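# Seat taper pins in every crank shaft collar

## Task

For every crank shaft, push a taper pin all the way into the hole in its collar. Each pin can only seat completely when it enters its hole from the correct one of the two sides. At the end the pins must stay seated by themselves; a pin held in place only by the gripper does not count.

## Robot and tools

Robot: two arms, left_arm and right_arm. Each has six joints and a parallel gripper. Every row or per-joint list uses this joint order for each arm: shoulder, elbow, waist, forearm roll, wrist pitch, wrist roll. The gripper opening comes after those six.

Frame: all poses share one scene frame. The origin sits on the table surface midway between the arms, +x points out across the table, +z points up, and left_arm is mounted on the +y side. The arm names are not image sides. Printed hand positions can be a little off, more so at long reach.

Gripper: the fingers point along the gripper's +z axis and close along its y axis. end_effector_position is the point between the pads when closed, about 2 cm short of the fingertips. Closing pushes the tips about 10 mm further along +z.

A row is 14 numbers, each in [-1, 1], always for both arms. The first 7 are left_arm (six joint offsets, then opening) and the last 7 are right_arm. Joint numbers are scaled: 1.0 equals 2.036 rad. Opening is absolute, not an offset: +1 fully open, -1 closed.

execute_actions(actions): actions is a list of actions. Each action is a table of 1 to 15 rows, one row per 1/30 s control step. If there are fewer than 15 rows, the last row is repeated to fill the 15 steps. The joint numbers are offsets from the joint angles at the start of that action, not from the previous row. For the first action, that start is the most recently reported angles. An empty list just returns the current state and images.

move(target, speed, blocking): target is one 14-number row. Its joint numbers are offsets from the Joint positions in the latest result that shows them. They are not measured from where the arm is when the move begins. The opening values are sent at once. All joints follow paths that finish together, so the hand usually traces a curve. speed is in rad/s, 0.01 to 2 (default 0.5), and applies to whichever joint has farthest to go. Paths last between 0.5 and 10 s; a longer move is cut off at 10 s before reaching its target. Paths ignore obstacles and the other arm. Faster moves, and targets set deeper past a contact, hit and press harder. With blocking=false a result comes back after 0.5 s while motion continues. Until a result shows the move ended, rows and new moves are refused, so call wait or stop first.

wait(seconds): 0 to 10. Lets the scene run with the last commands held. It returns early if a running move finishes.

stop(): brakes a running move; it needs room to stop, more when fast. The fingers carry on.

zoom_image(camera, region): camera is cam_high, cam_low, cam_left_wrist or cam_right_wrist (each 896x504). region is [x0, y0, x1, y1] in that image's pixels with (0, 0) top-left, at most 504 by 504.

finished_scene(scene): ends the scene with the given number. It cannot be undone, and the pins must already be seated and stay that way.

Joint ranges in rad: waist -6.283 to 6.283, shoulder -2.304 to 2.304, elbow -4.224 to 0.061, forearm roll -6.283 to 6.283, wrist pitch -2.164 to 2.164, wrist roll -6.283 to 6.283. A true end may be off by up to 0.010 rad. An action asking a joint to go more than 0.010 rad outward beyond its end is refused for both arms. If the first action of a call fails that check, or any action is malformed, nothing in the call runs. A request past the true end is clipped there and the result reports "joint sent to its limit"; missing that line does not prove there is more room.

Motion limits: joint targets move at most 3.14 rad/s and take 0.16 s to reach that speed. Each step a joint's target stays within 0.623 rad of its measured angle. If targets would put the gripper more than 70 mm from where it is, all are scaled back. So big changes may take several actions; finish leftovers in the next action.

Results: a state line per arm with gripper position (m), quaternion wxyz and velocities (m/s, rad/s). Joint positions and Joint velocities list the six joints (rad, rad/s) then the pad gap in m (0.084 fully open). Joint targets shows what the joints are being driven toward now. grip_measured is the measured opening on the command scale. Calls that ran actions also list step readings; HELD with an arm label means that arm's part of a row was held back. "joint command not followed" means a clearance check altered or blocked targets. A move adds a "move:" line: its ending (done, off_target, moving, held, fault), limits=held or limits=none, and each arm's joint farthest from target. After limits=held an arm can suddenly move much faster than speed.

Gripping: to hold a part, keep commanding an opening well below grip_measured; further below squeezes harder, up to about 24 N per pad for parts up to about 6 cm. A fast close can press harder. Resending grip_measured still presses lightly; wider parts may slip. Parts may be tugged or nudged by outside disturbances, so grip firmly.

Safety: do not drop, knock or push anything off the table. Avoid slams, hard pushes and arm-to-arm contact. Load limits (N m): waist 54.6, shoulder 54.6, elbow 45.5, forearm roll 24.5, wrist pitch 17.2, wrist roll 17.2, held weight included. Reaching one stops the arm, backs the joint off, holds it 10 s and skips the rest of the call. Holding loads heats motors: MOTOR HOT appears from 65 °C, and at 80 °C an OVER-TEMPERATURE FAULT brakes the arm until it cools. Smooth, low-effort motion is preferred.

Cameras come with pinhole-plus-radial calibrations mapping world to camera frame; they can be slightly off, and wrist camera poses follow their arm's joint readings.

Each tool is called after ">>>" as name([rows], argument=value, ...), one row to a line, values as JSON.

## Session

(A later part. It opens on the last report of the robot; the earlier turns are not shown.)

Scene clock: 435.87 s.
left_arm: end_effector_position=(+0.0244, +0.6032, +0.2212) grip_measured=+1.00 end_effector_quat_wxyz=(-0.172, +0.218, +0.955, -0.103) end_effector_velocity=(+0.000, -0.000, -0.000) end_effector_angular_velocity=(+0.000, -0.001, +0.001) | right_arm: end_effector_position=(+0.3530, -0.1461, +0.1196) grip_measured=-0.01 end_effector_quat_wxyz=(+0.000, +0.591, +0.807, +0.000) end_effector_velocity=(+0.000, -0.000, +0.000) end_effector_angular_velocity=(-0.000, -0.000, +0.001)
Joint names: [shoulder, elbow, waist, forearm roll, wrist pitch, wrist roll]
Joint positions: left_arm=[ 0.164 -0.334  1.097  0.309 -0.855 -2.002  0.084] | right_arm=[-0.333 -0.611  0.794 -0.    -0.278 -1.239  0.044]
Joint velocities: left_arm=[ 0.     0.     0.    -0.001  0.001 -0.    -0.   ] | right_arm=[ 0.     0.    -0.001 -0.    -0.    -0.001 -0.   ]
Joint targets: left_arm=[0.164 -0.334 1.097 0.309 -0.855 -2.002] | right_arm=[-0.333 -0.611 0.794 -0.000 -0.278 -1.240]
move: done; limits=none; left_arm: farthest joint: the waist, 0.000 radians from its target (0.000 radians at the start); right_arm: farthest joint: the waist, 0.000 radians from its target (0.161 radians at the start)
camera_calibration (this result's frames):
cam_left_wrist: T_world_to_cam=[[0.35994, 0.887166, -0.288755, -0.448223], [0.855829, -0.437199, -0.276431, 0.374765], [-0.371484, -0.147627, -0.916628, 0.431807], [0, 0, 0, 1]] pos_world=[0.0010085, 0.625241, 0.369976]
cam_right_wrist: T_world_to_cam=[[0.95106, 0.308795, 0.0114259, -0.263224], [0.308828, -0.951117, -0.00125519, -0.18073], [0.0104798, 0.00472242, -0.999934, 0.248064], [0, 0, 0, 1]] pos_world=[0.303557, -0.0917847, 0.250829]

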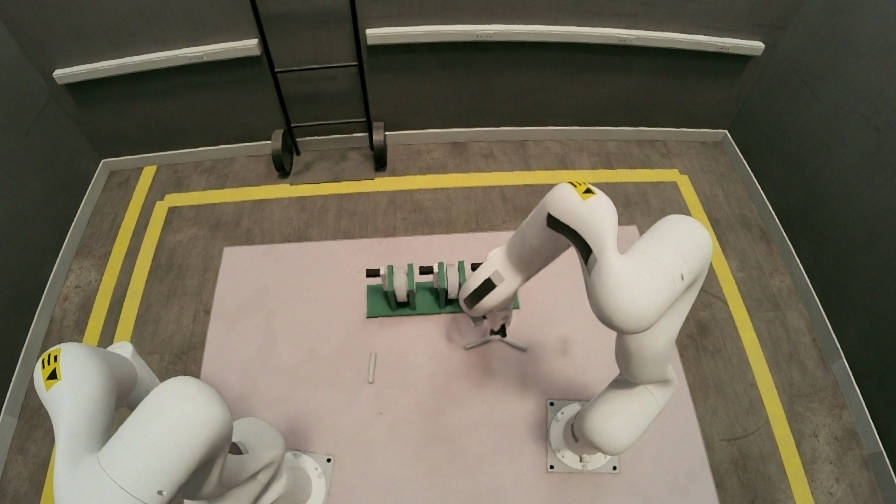

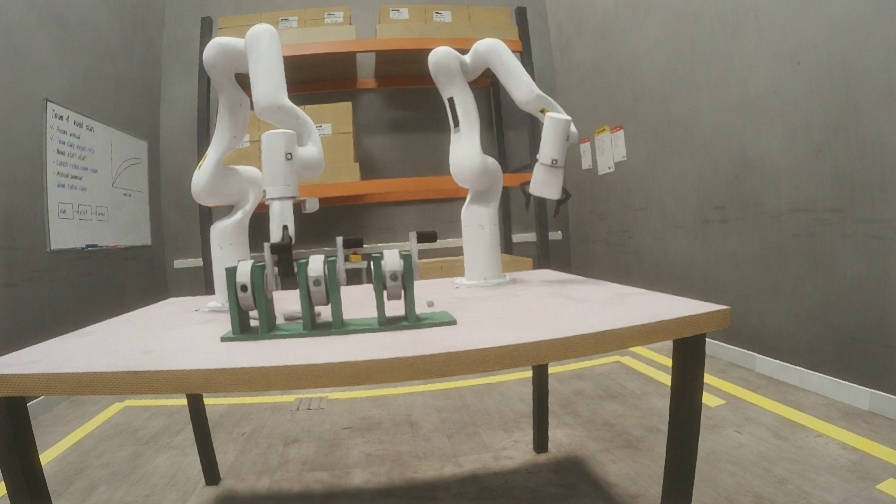

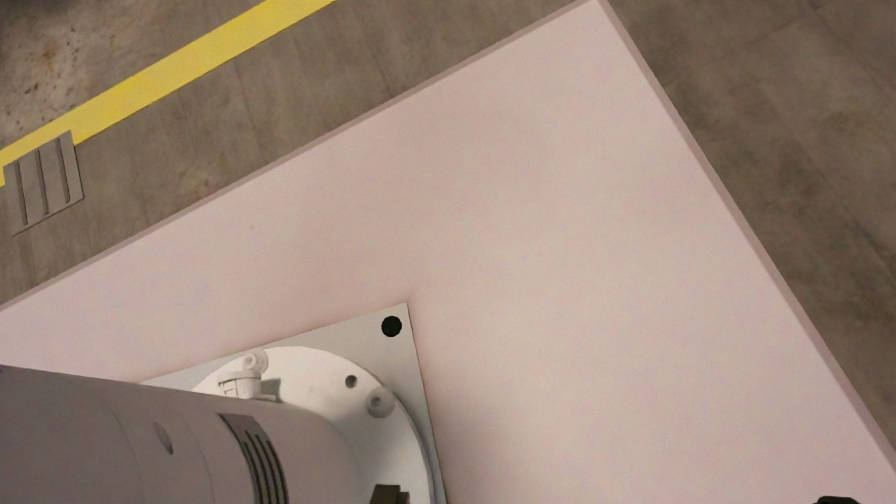

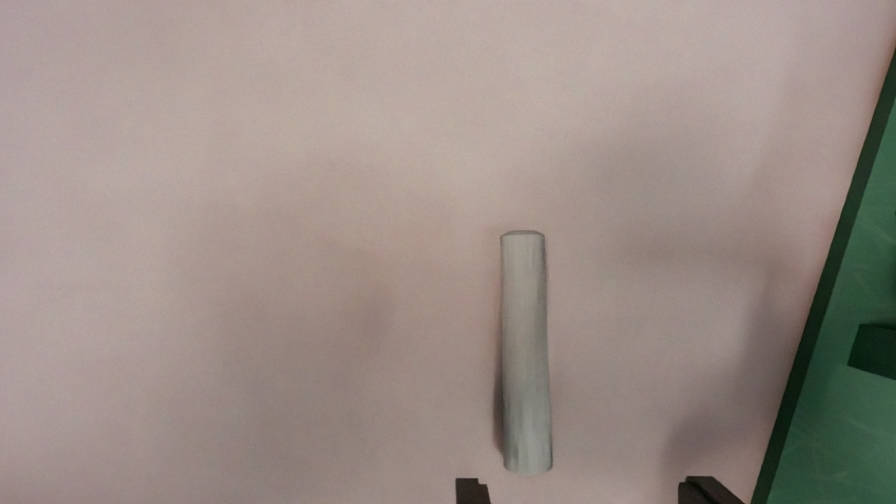

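>>> move(target=[0,0,0,0,0,0,1,-0.1308,-0.016,0.005,0,0.1149,-0.005,0], speed=0.3)

>>> execute_actions([
  [[0,0,0,0,0,0,1,0,0,0,0,0,0,-0.45]],
  [[0,0,0,0,0,0,1,0,0,0,0,0,0,-1]],
  [[0,0,0,0,0,0,1,0,0,0,0,0,0,-1]],
])

>>> move(target=[0,0,0,0,0,0,1,0.1308,0.016,0,0,-0.1149,0,-1], speed=0.3)

>>> move(target=[0,0,0,0,0,0,1,0.022,0.0402,-0.0583,0,0.018,0.873,-1], speed=1)

Scene clock: 458.83 s.
left_arm: end_effector_position=(+0.0244, +0.6032, +0.2212) grip_measured=+1.00 end_effector_quat_wxyz=(-0.172, +0.218, +0.955, -0.103) end_effector_velocity=(+0.000, -0.000, -0.000) end_effector_angular_velocity=(+0.000, -0.000, -0.002) | right_arm: end_effector_position=(+0.3509, -0.1428, +0.0228) grip_measured=-0.01 end_effector_quat_wxyz=(+0.000, +0.583, +0.813, +0.000) end_effector_velocity=(-0.001, -0.001, -0.001) end_effector_angular_velocity=(-0.002, +0.003, +0.000)
Joint names: [shoulder, elbow, waist, forearm roll, wrist pitch, wrist roll]
Joint positions: left_arm=[ 0.164 -0.334  1.097  0.309 -0.855 -2.002  0.084] | right_arm=[-0.599 -0.643  0.804 -0.    -0.044 -1.249  0.044]
Joint velocities: left_arm=[-0.001  0.    -0.001  0.001  0.001  0.    -0.   ] | right_arm=[-0.003  0.001 -0.     0.     0.    -0.     0.   ]
Joint targets: left_arm=[0.164 -0.334 1.097 0.309 -0.855 -2.002] | right_arm=[-0.599 -0.643 0.804 -0.000 -0.044 -1.249]
move: done; limits=none; left_arm: farthest joint: the waist, 0.000 radians from its target (0.000 radians at the start); right_arm: farthest joint: the shoulder, 0.001 radians from its target (0.267 radians at the start)
camera_calibration (this result's frames):
cam_left_wrist: T_world_to_cam=[[0.35994, 0.887166, -0.288755, -0.448224], [0.855829, -0.437199, -0.276431, 0.374764], [-0.371484, -0.147627, -0.916628, 0.431807], [0, 0, 0, 1]] pos_world=[0.00100852, 0.625241, 0.369976]
cam_right_wrist: T_world_to_cam=[[0.944573, 0.328081, 0.0120405, -0.256116], [0.328122, -0.944634, -0.00153511, -0.18283], [0.0108702, 0.00540078, -0.999926, 0.151264], [0, 0, 0, 1]] pos_world=[0.300267, -0.0894972, 0.154056]

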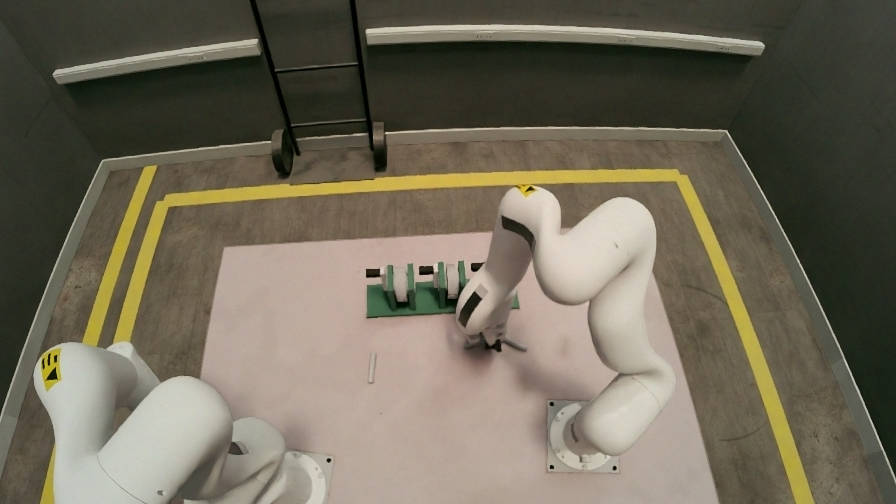

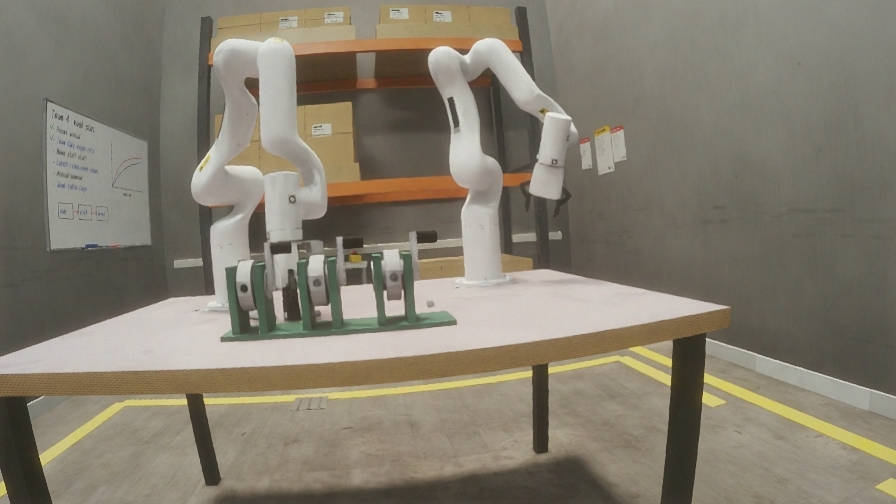

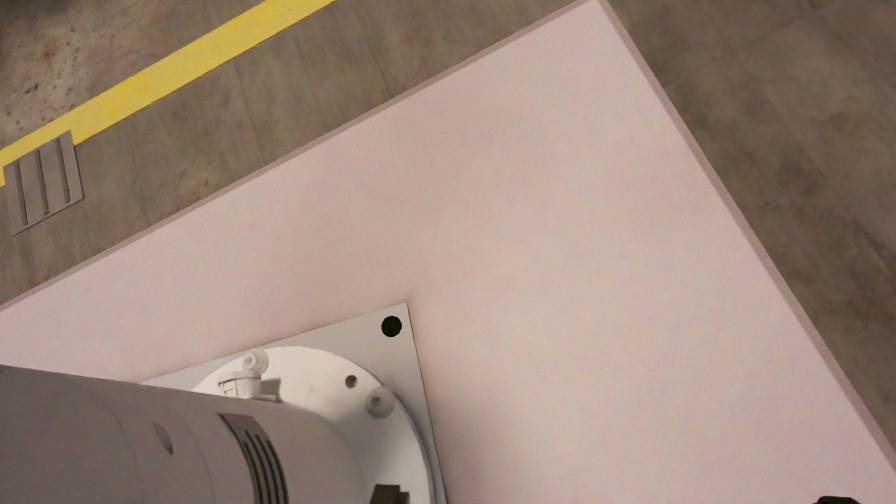

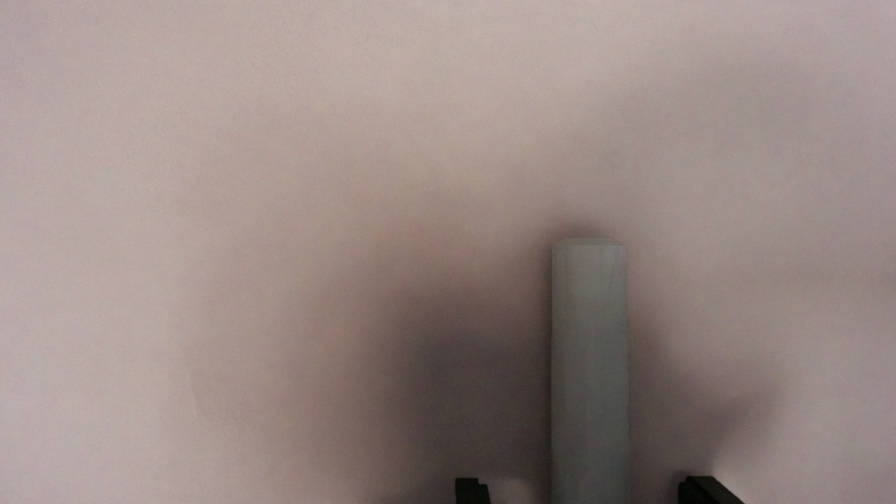

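Scene clock: 460.33 s.
left_arm: end_effector_position=(+0.0244, +0.6032, +0.2212) grip_measured=+1.00 end_effector_quat_wxyz=(-0.172, +0.218, +0.955, -0.103) end_effector_velocity=(-0.000, +0.000, +0.000) end_effector_angular_velocity=(+0.001, -0.000, +0.001) | right_arm: end_effector_position=(+0.3509, -0.1427, +0.0229) grip_measured=-0.61 end_effector_quat_wxyz=(+0.000, +0.583, +0.813, +0.001) end_effector_velocity=(+0.001, +0.000, +0.000) end_effector_angular_velocity=(+0.001, -0.001, -0.001)
Joint names: [shoulder, elbow, waist, forearm roll, wrist pitch, wrist roll]
Joint positions: left_arm=[ 0.164 -0.334  1.097  0.309 -0.855 -2.002  0.084] | right_arm=[-0.599 -0.643  0.804 -0.    -0.044 -1.249  0.017]
Joint velocities: left_arm=[ 0.    -0.     0.001  0.    -0.    -0.     0.   ] | right_arm=[ 0.001 -0.    -0.     0.     0.     0.     0.   ]
Joint targets: left_arm=[0.164 -0.334 1.097 0.309 -0.855 -2.002] | right_arm=[-0.599 -0.643 0.804 -0.000 -0.044 -1.249]
Step readings (joint positions; steps 1 to 15: 1st action; 16 to 30: 2nd action; 31 to 45: 3rd action):
0: left_arm=[0.164 -0.334 1.097 0.309 -0.855 -2.002] | right_arm=[-0.599 -0.643 0.804 -0.000 -0.044 -1.249]
1: left_arm=[0.164 -0.334 1.097 0.309 -0.855 -2.002] | right_arm=[-0.599 -0.643 0.804 -0.000 -0.044 -1.249]
2: left_arm=[0.164 -0.334 1.097 0.309 -0.855 -2.002] | right_arm=[-0.599 -0.643 0.804 -0.000 -0.044 -1.249]
4: left_arm=[0.164 -0.334 1.097 0.309 -0.855 -2.002] | right_arm=[-0.598 -0.643 0.804 -0.000 -0.044 -1.249]
8: left_arm=[0.164 -0.334 1.097 0.309 -0.855 -2.002] | right_arm=[-0.599 -0.643 0.804 -0.000 -0.044 -1.249]
15: left_arm=[0.164 -0.334 1.097 0.309 -0.855 -2.002] | right_arm=[-0.599 -0.643 0.804 -0.000 -0.044 -1.249]
16: left_arm=[0.164 -0.334 1.097 0.309 -0.855 -2.002] | right_arm=[-0.599 -0.643 0.804 -0.000 -0.044 -1.249]
17: left_arm=[0.164 -0.334 1.097 0.309 -0.855 -2.002] | right_arm=[-0.599 -0.643 0.804 -0.000 -0.044 -1.249]
19: left_arm=[0.164 -0.334 1.097 0.309 -0.855 -2.002] | right_arm=[-0.599 -0.643 0.804 -0.000 -0.044 -1.249]
23: left_arm=[0.164 -0.334 1.097 0.309 -0.855 -2.002] | right_arm=[-0.599 -0.643 0.804 -0.000 -0.044 -1.249]
30: left_arm=[0.164 -0.334 1.097 0.309 -0.855 -2.002] | right_arm=[-0.599 -0.643 0.804 -0.000 -0.044 -1.249]
31: left_arm=[0.164 -0.334 1.097 0.309 -0.855 -2.002] | right_arm=[-0.599 -0.643 0.804 -0.000 -0.044 -1.249]
32: left_arm=[0.164 -0.334 1.097 0.309 -0.855 -2.002] | right_arm=[-0.599 -0.643 0.804 -0.000 -0.044 -1.249]
34: left_arm=[0.164 -0.334 1.097 0.309 -0.855 -2.002] | right_arm=[-0.599 -0.643 0.804 -0.000 -0.044 -1.249]
38: left_arm=[0.164 -0.334 1.097 0.309 -0.855 -2.002] | right_arm=[-0.599 -0.643 0.804 -0.000 -0.044 -1.249]
45: Joint positions above
camera_calibration (this result's frames):
cam_left_wrist: T_world_to_cam=[[0.35994, 0.887166, -0.288755, -0.448223], [0.855829, -0.437199, -0.276431, 0.374765], [-0.371484, -0.147627, -0.916628, 0.431807], [0, 0, 0, 1]] pos_world=[0.0010085, 0.625242, 0.369976]
cam_right_wrist: T_world_to_cam=[[0.944572, 0.32808, 0.0121101, -0.25615], [0.328121, -0.944634, -0.00155771, -0.182818], [0.0109285, 0.00544494, -0.999925, 0.151269], [0, 0, 0, 1]] pos_world=[0.300286, -0.0894827, 0.154075]

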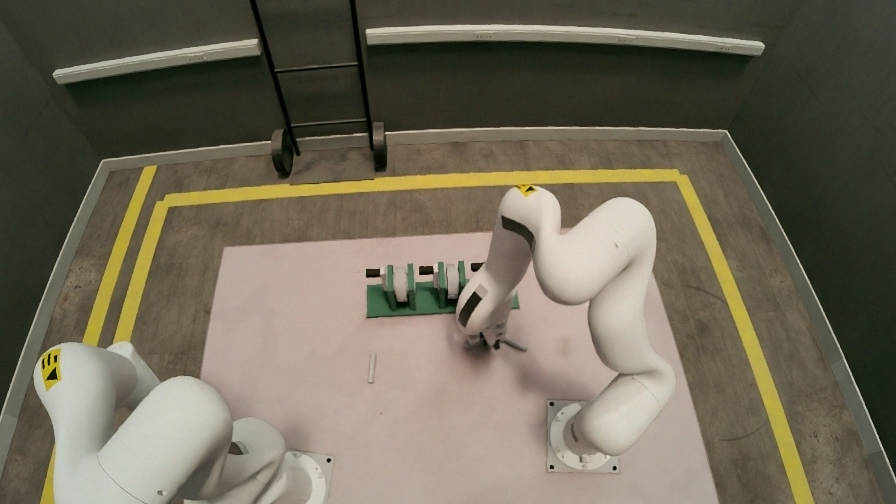

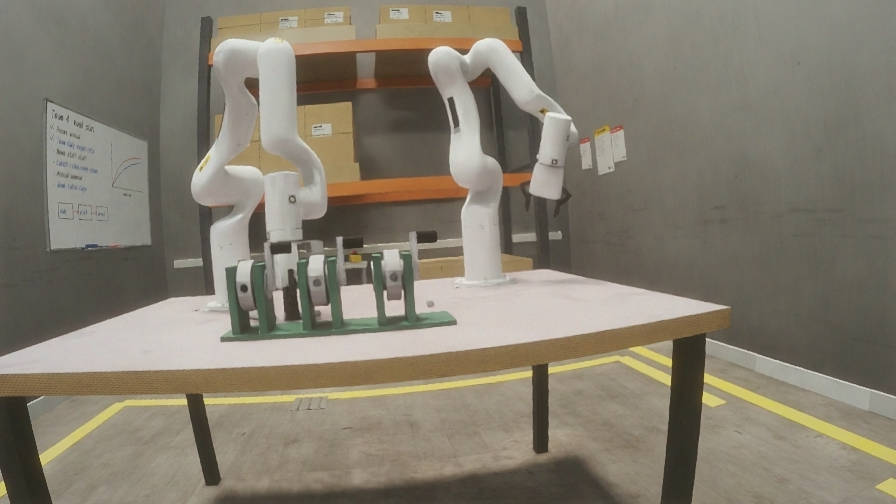

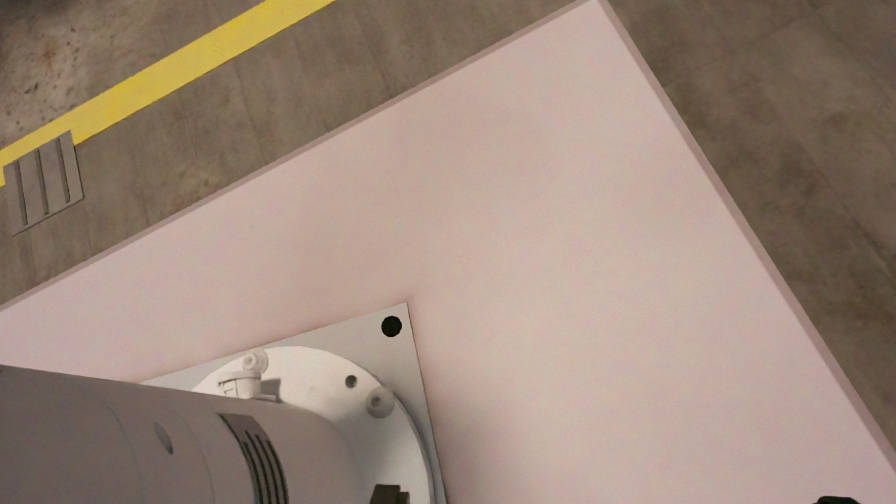

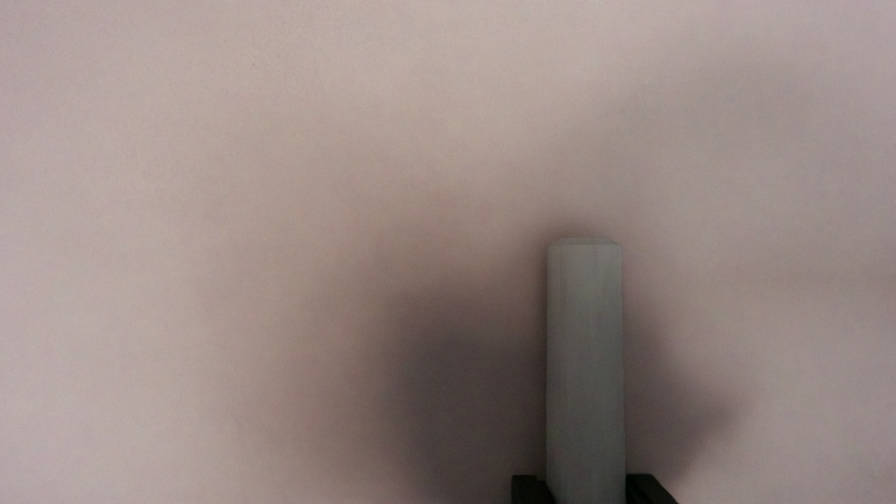

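Scene clock: 461.60 s.
left_arm: end_effector_position=(+0.0244, +0.6032, +0.2212) grip_measured=+1.00 end_effector_quat_wxyz=(-0.172, +0.218, +0.955, -0.103) end_effector_velocity=(+0.001, +0.000, -0.000) end_effector_angular_velocity=(+0.001, -0.002, -0.000) | right_arm: end_effector_position=(+0.3506, -0.1430, +0.1196) grip_measured=-0.61 end_effector_quat_wxyz=(+0.000, +0.583, +0.813, +0.000) end_effector_velocity=(+0.001, +0.001, +0.001) end_effector_angular_velocity=(+0.001, -0.002, +0.000)
Joint names: [shoulder, elbow, waist, forearm roll, wrist pitch, wrist roll]
Joint positions: left_arm=[ 0.164 -0.334  1.097  0.309 -0.855 -2.002  0.084] | right_arm=[-0.333 -0.611  0.804 -0.    -0.278 -1.249  0.017]
Joint velocities: left_arm=[ 0.    -0.    -0.001 -0.001  0.002 -0.     0.   ] | right_arm=[ 0.002 -0.001  0.     0.    -0.001  0.    -0.   ]
Joint targets: left_arm=[0.164 -0.334 1.097 0.309 -0.855 -2.002] | right_arm=[-0.332 -0.611 0.804 -0.000 -0.278 -1.249]
move: done; limits=none; left_arm: farthest joint: the waist, 0.000 radians from its target (0.000 radians at the start); right_arm: farthest joint: the waist, 0.000 radians from its target (0.000 radians at the start)
camera_calibration (this result's frames):
cam_left_wrist: T_world_to_cam=[[0.35994, 0.887166, -0.288756, -0.448223], [0.855829, -0.437199, -0.276431, 0.374765], [-0.371484, -0.147627, -0.916628, 0.431807], [0, 0, 0, 1]] pos_world=[0.0010085, 0.625242, 0.369976]
cam_right_wrist: T_world_to_cam=[[0.944583, 0.32807, 0.011501, -0.256955], [0.328106, -0.94464, -0.00127581, -0.182815], [0.0104457, 0.00497865, -0.999933, 0.248142], [0, 0, 0, 1]] pos_world=[0.300106, -0.0896305, 0.250847]

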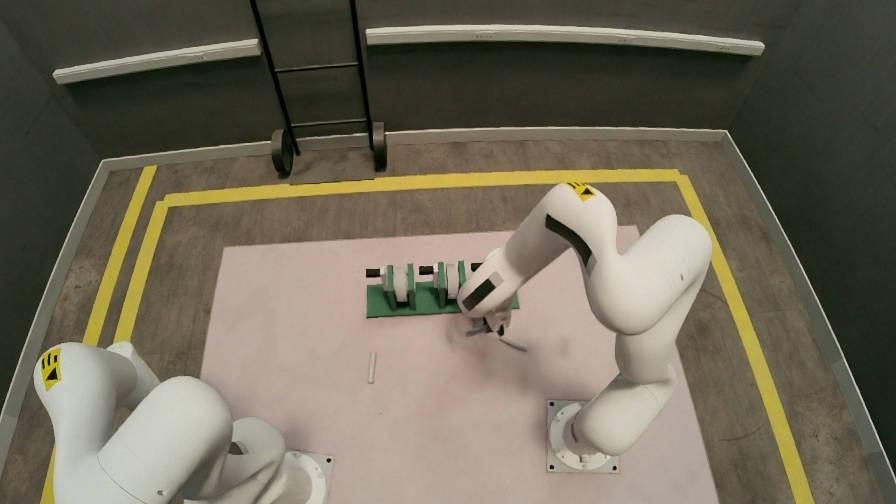

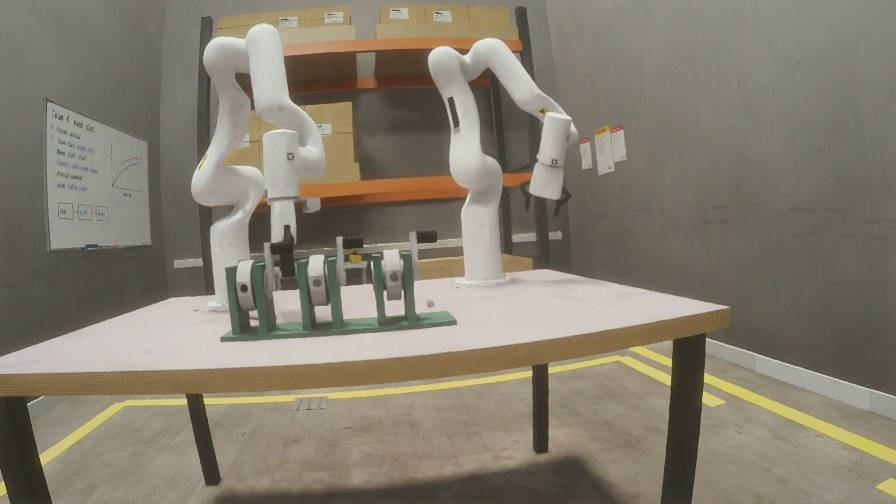

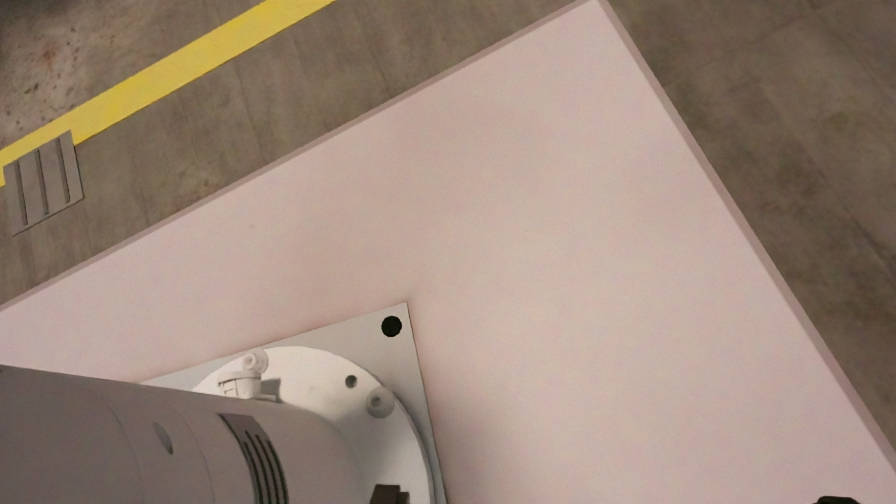

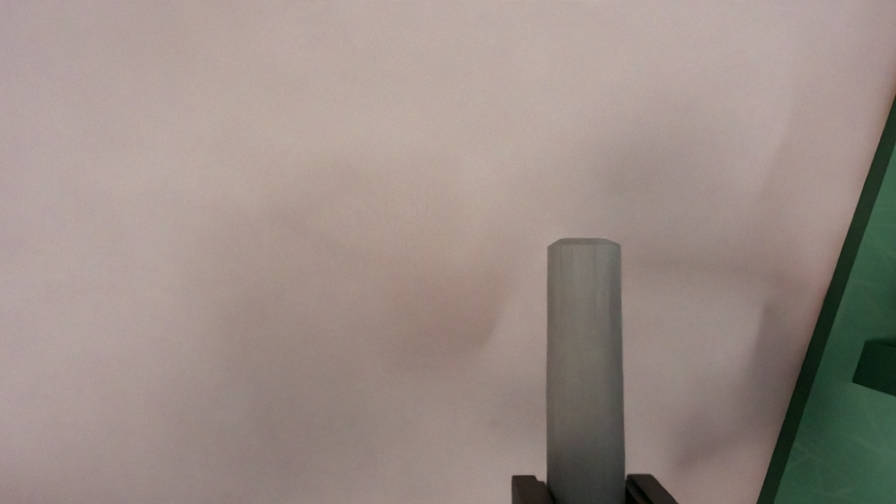

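Scene clock: 463.93 s.
left_arm: end_effector_position=(+0.0244, +0.6032, +0.2212) grip_measured=+1.00 end_effector_quat_wxyz=(-0.172, +0.218, +0.955, -0.103) end_effector_velocity=(-0.000, +0.000, -0.000) end_effector_angular_velocity=(+0.001, -0.000, -0.001) | right_arm: end_effector_position=(+0.3499, -0.1967, +0.1156) grip_measured=-0.61 end_effector_quat_wxyz=(+0.000, +1.000, +0.001, +0.000) end_effector_velocity=(+0.000, -0.000, +0.001) end_effector_angular_velocity=(+0.000, -0.001, -0.002)
Joint names: [shoulder, elbow, waist, forearm roll, wrist pitch, wrist roll]
Joint positions: left_arm=[ 0.164 -0.334  1.097  0.309 -0.855 -2.002  0.084] | right_arm=[-0.288 -0.529  0.686 -0.    -0.241  0.527  0.017]
Joint velocities: left_arm=[-0.     0.     0.     0.001  0.001  0.     0.   ] | right_arm=[ 0.002  0.001 -0.001 -0.    -0.001  0.001  0.   ]
Joint targets: left_arm=[0.164 -0.334 1.097 0.309 -0.855 -2.002] | right_arm=[-0.288 -0.529 0.686 -0.000 -0.241 0.528]
move: done; limits=none; left_arm: farthest joint: the waist, 0.000 radians from its target (0.000 radians at the start); right_arm: farthest joint: the wrist roll, 0.001 radians from its target (1.778 radians at the start)
camera_calibration (this result's frames):
cam_left_wrist: T_world_to_cam=[[0.359941, 0.887166, -0.288755, -0.448223], [0.855829, -0.4372, -0.276431, 0.374765], [-0.371484, -0.147626, -0.916628, 0.431807], [0, 0, 0, 1]] pos_world=[0.00100851, 0.625242, 0.369976]
cam_right_wrist: T_world_to_cam=[[0.00952488, -0.999893, 0.0111437, -0.172558], [-0.999954, -0.00954022, -0.0013236, 0.415242], [0.00142977, -0.0111306, -0.999937, 0.244321], [0, 0, 0, 1]] pos_world=[0.416517, -0.165858, 0.246778]

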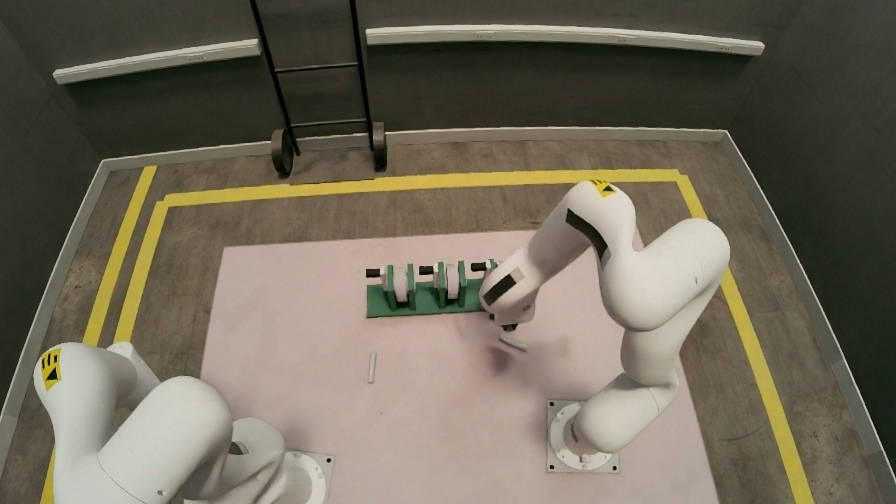

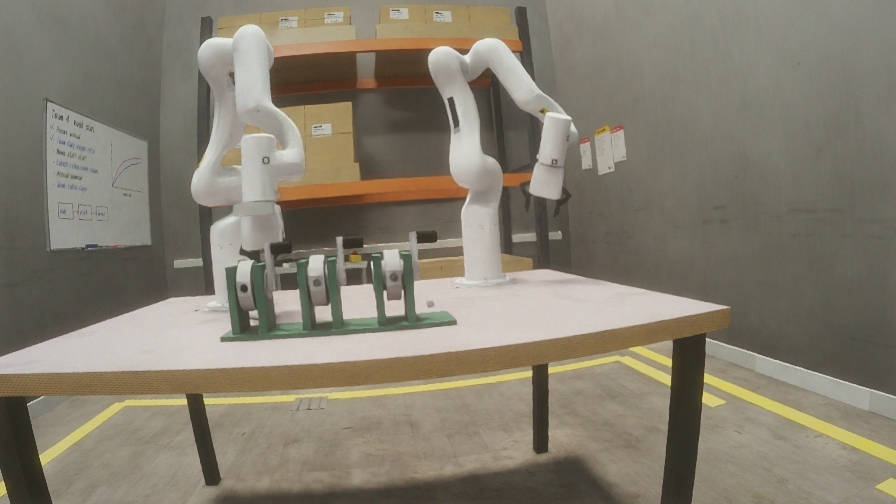

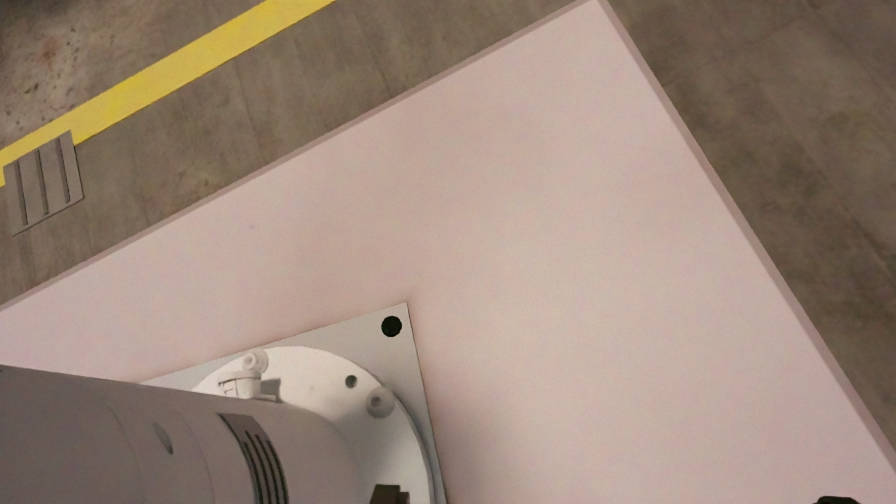

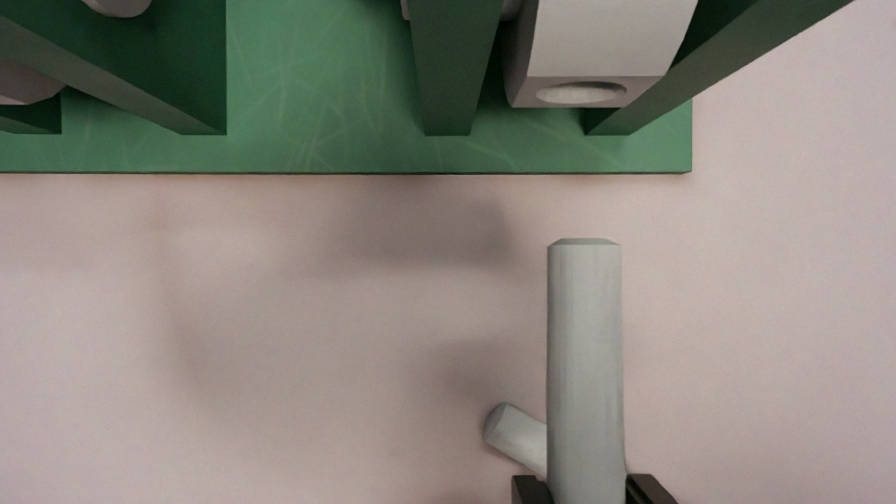

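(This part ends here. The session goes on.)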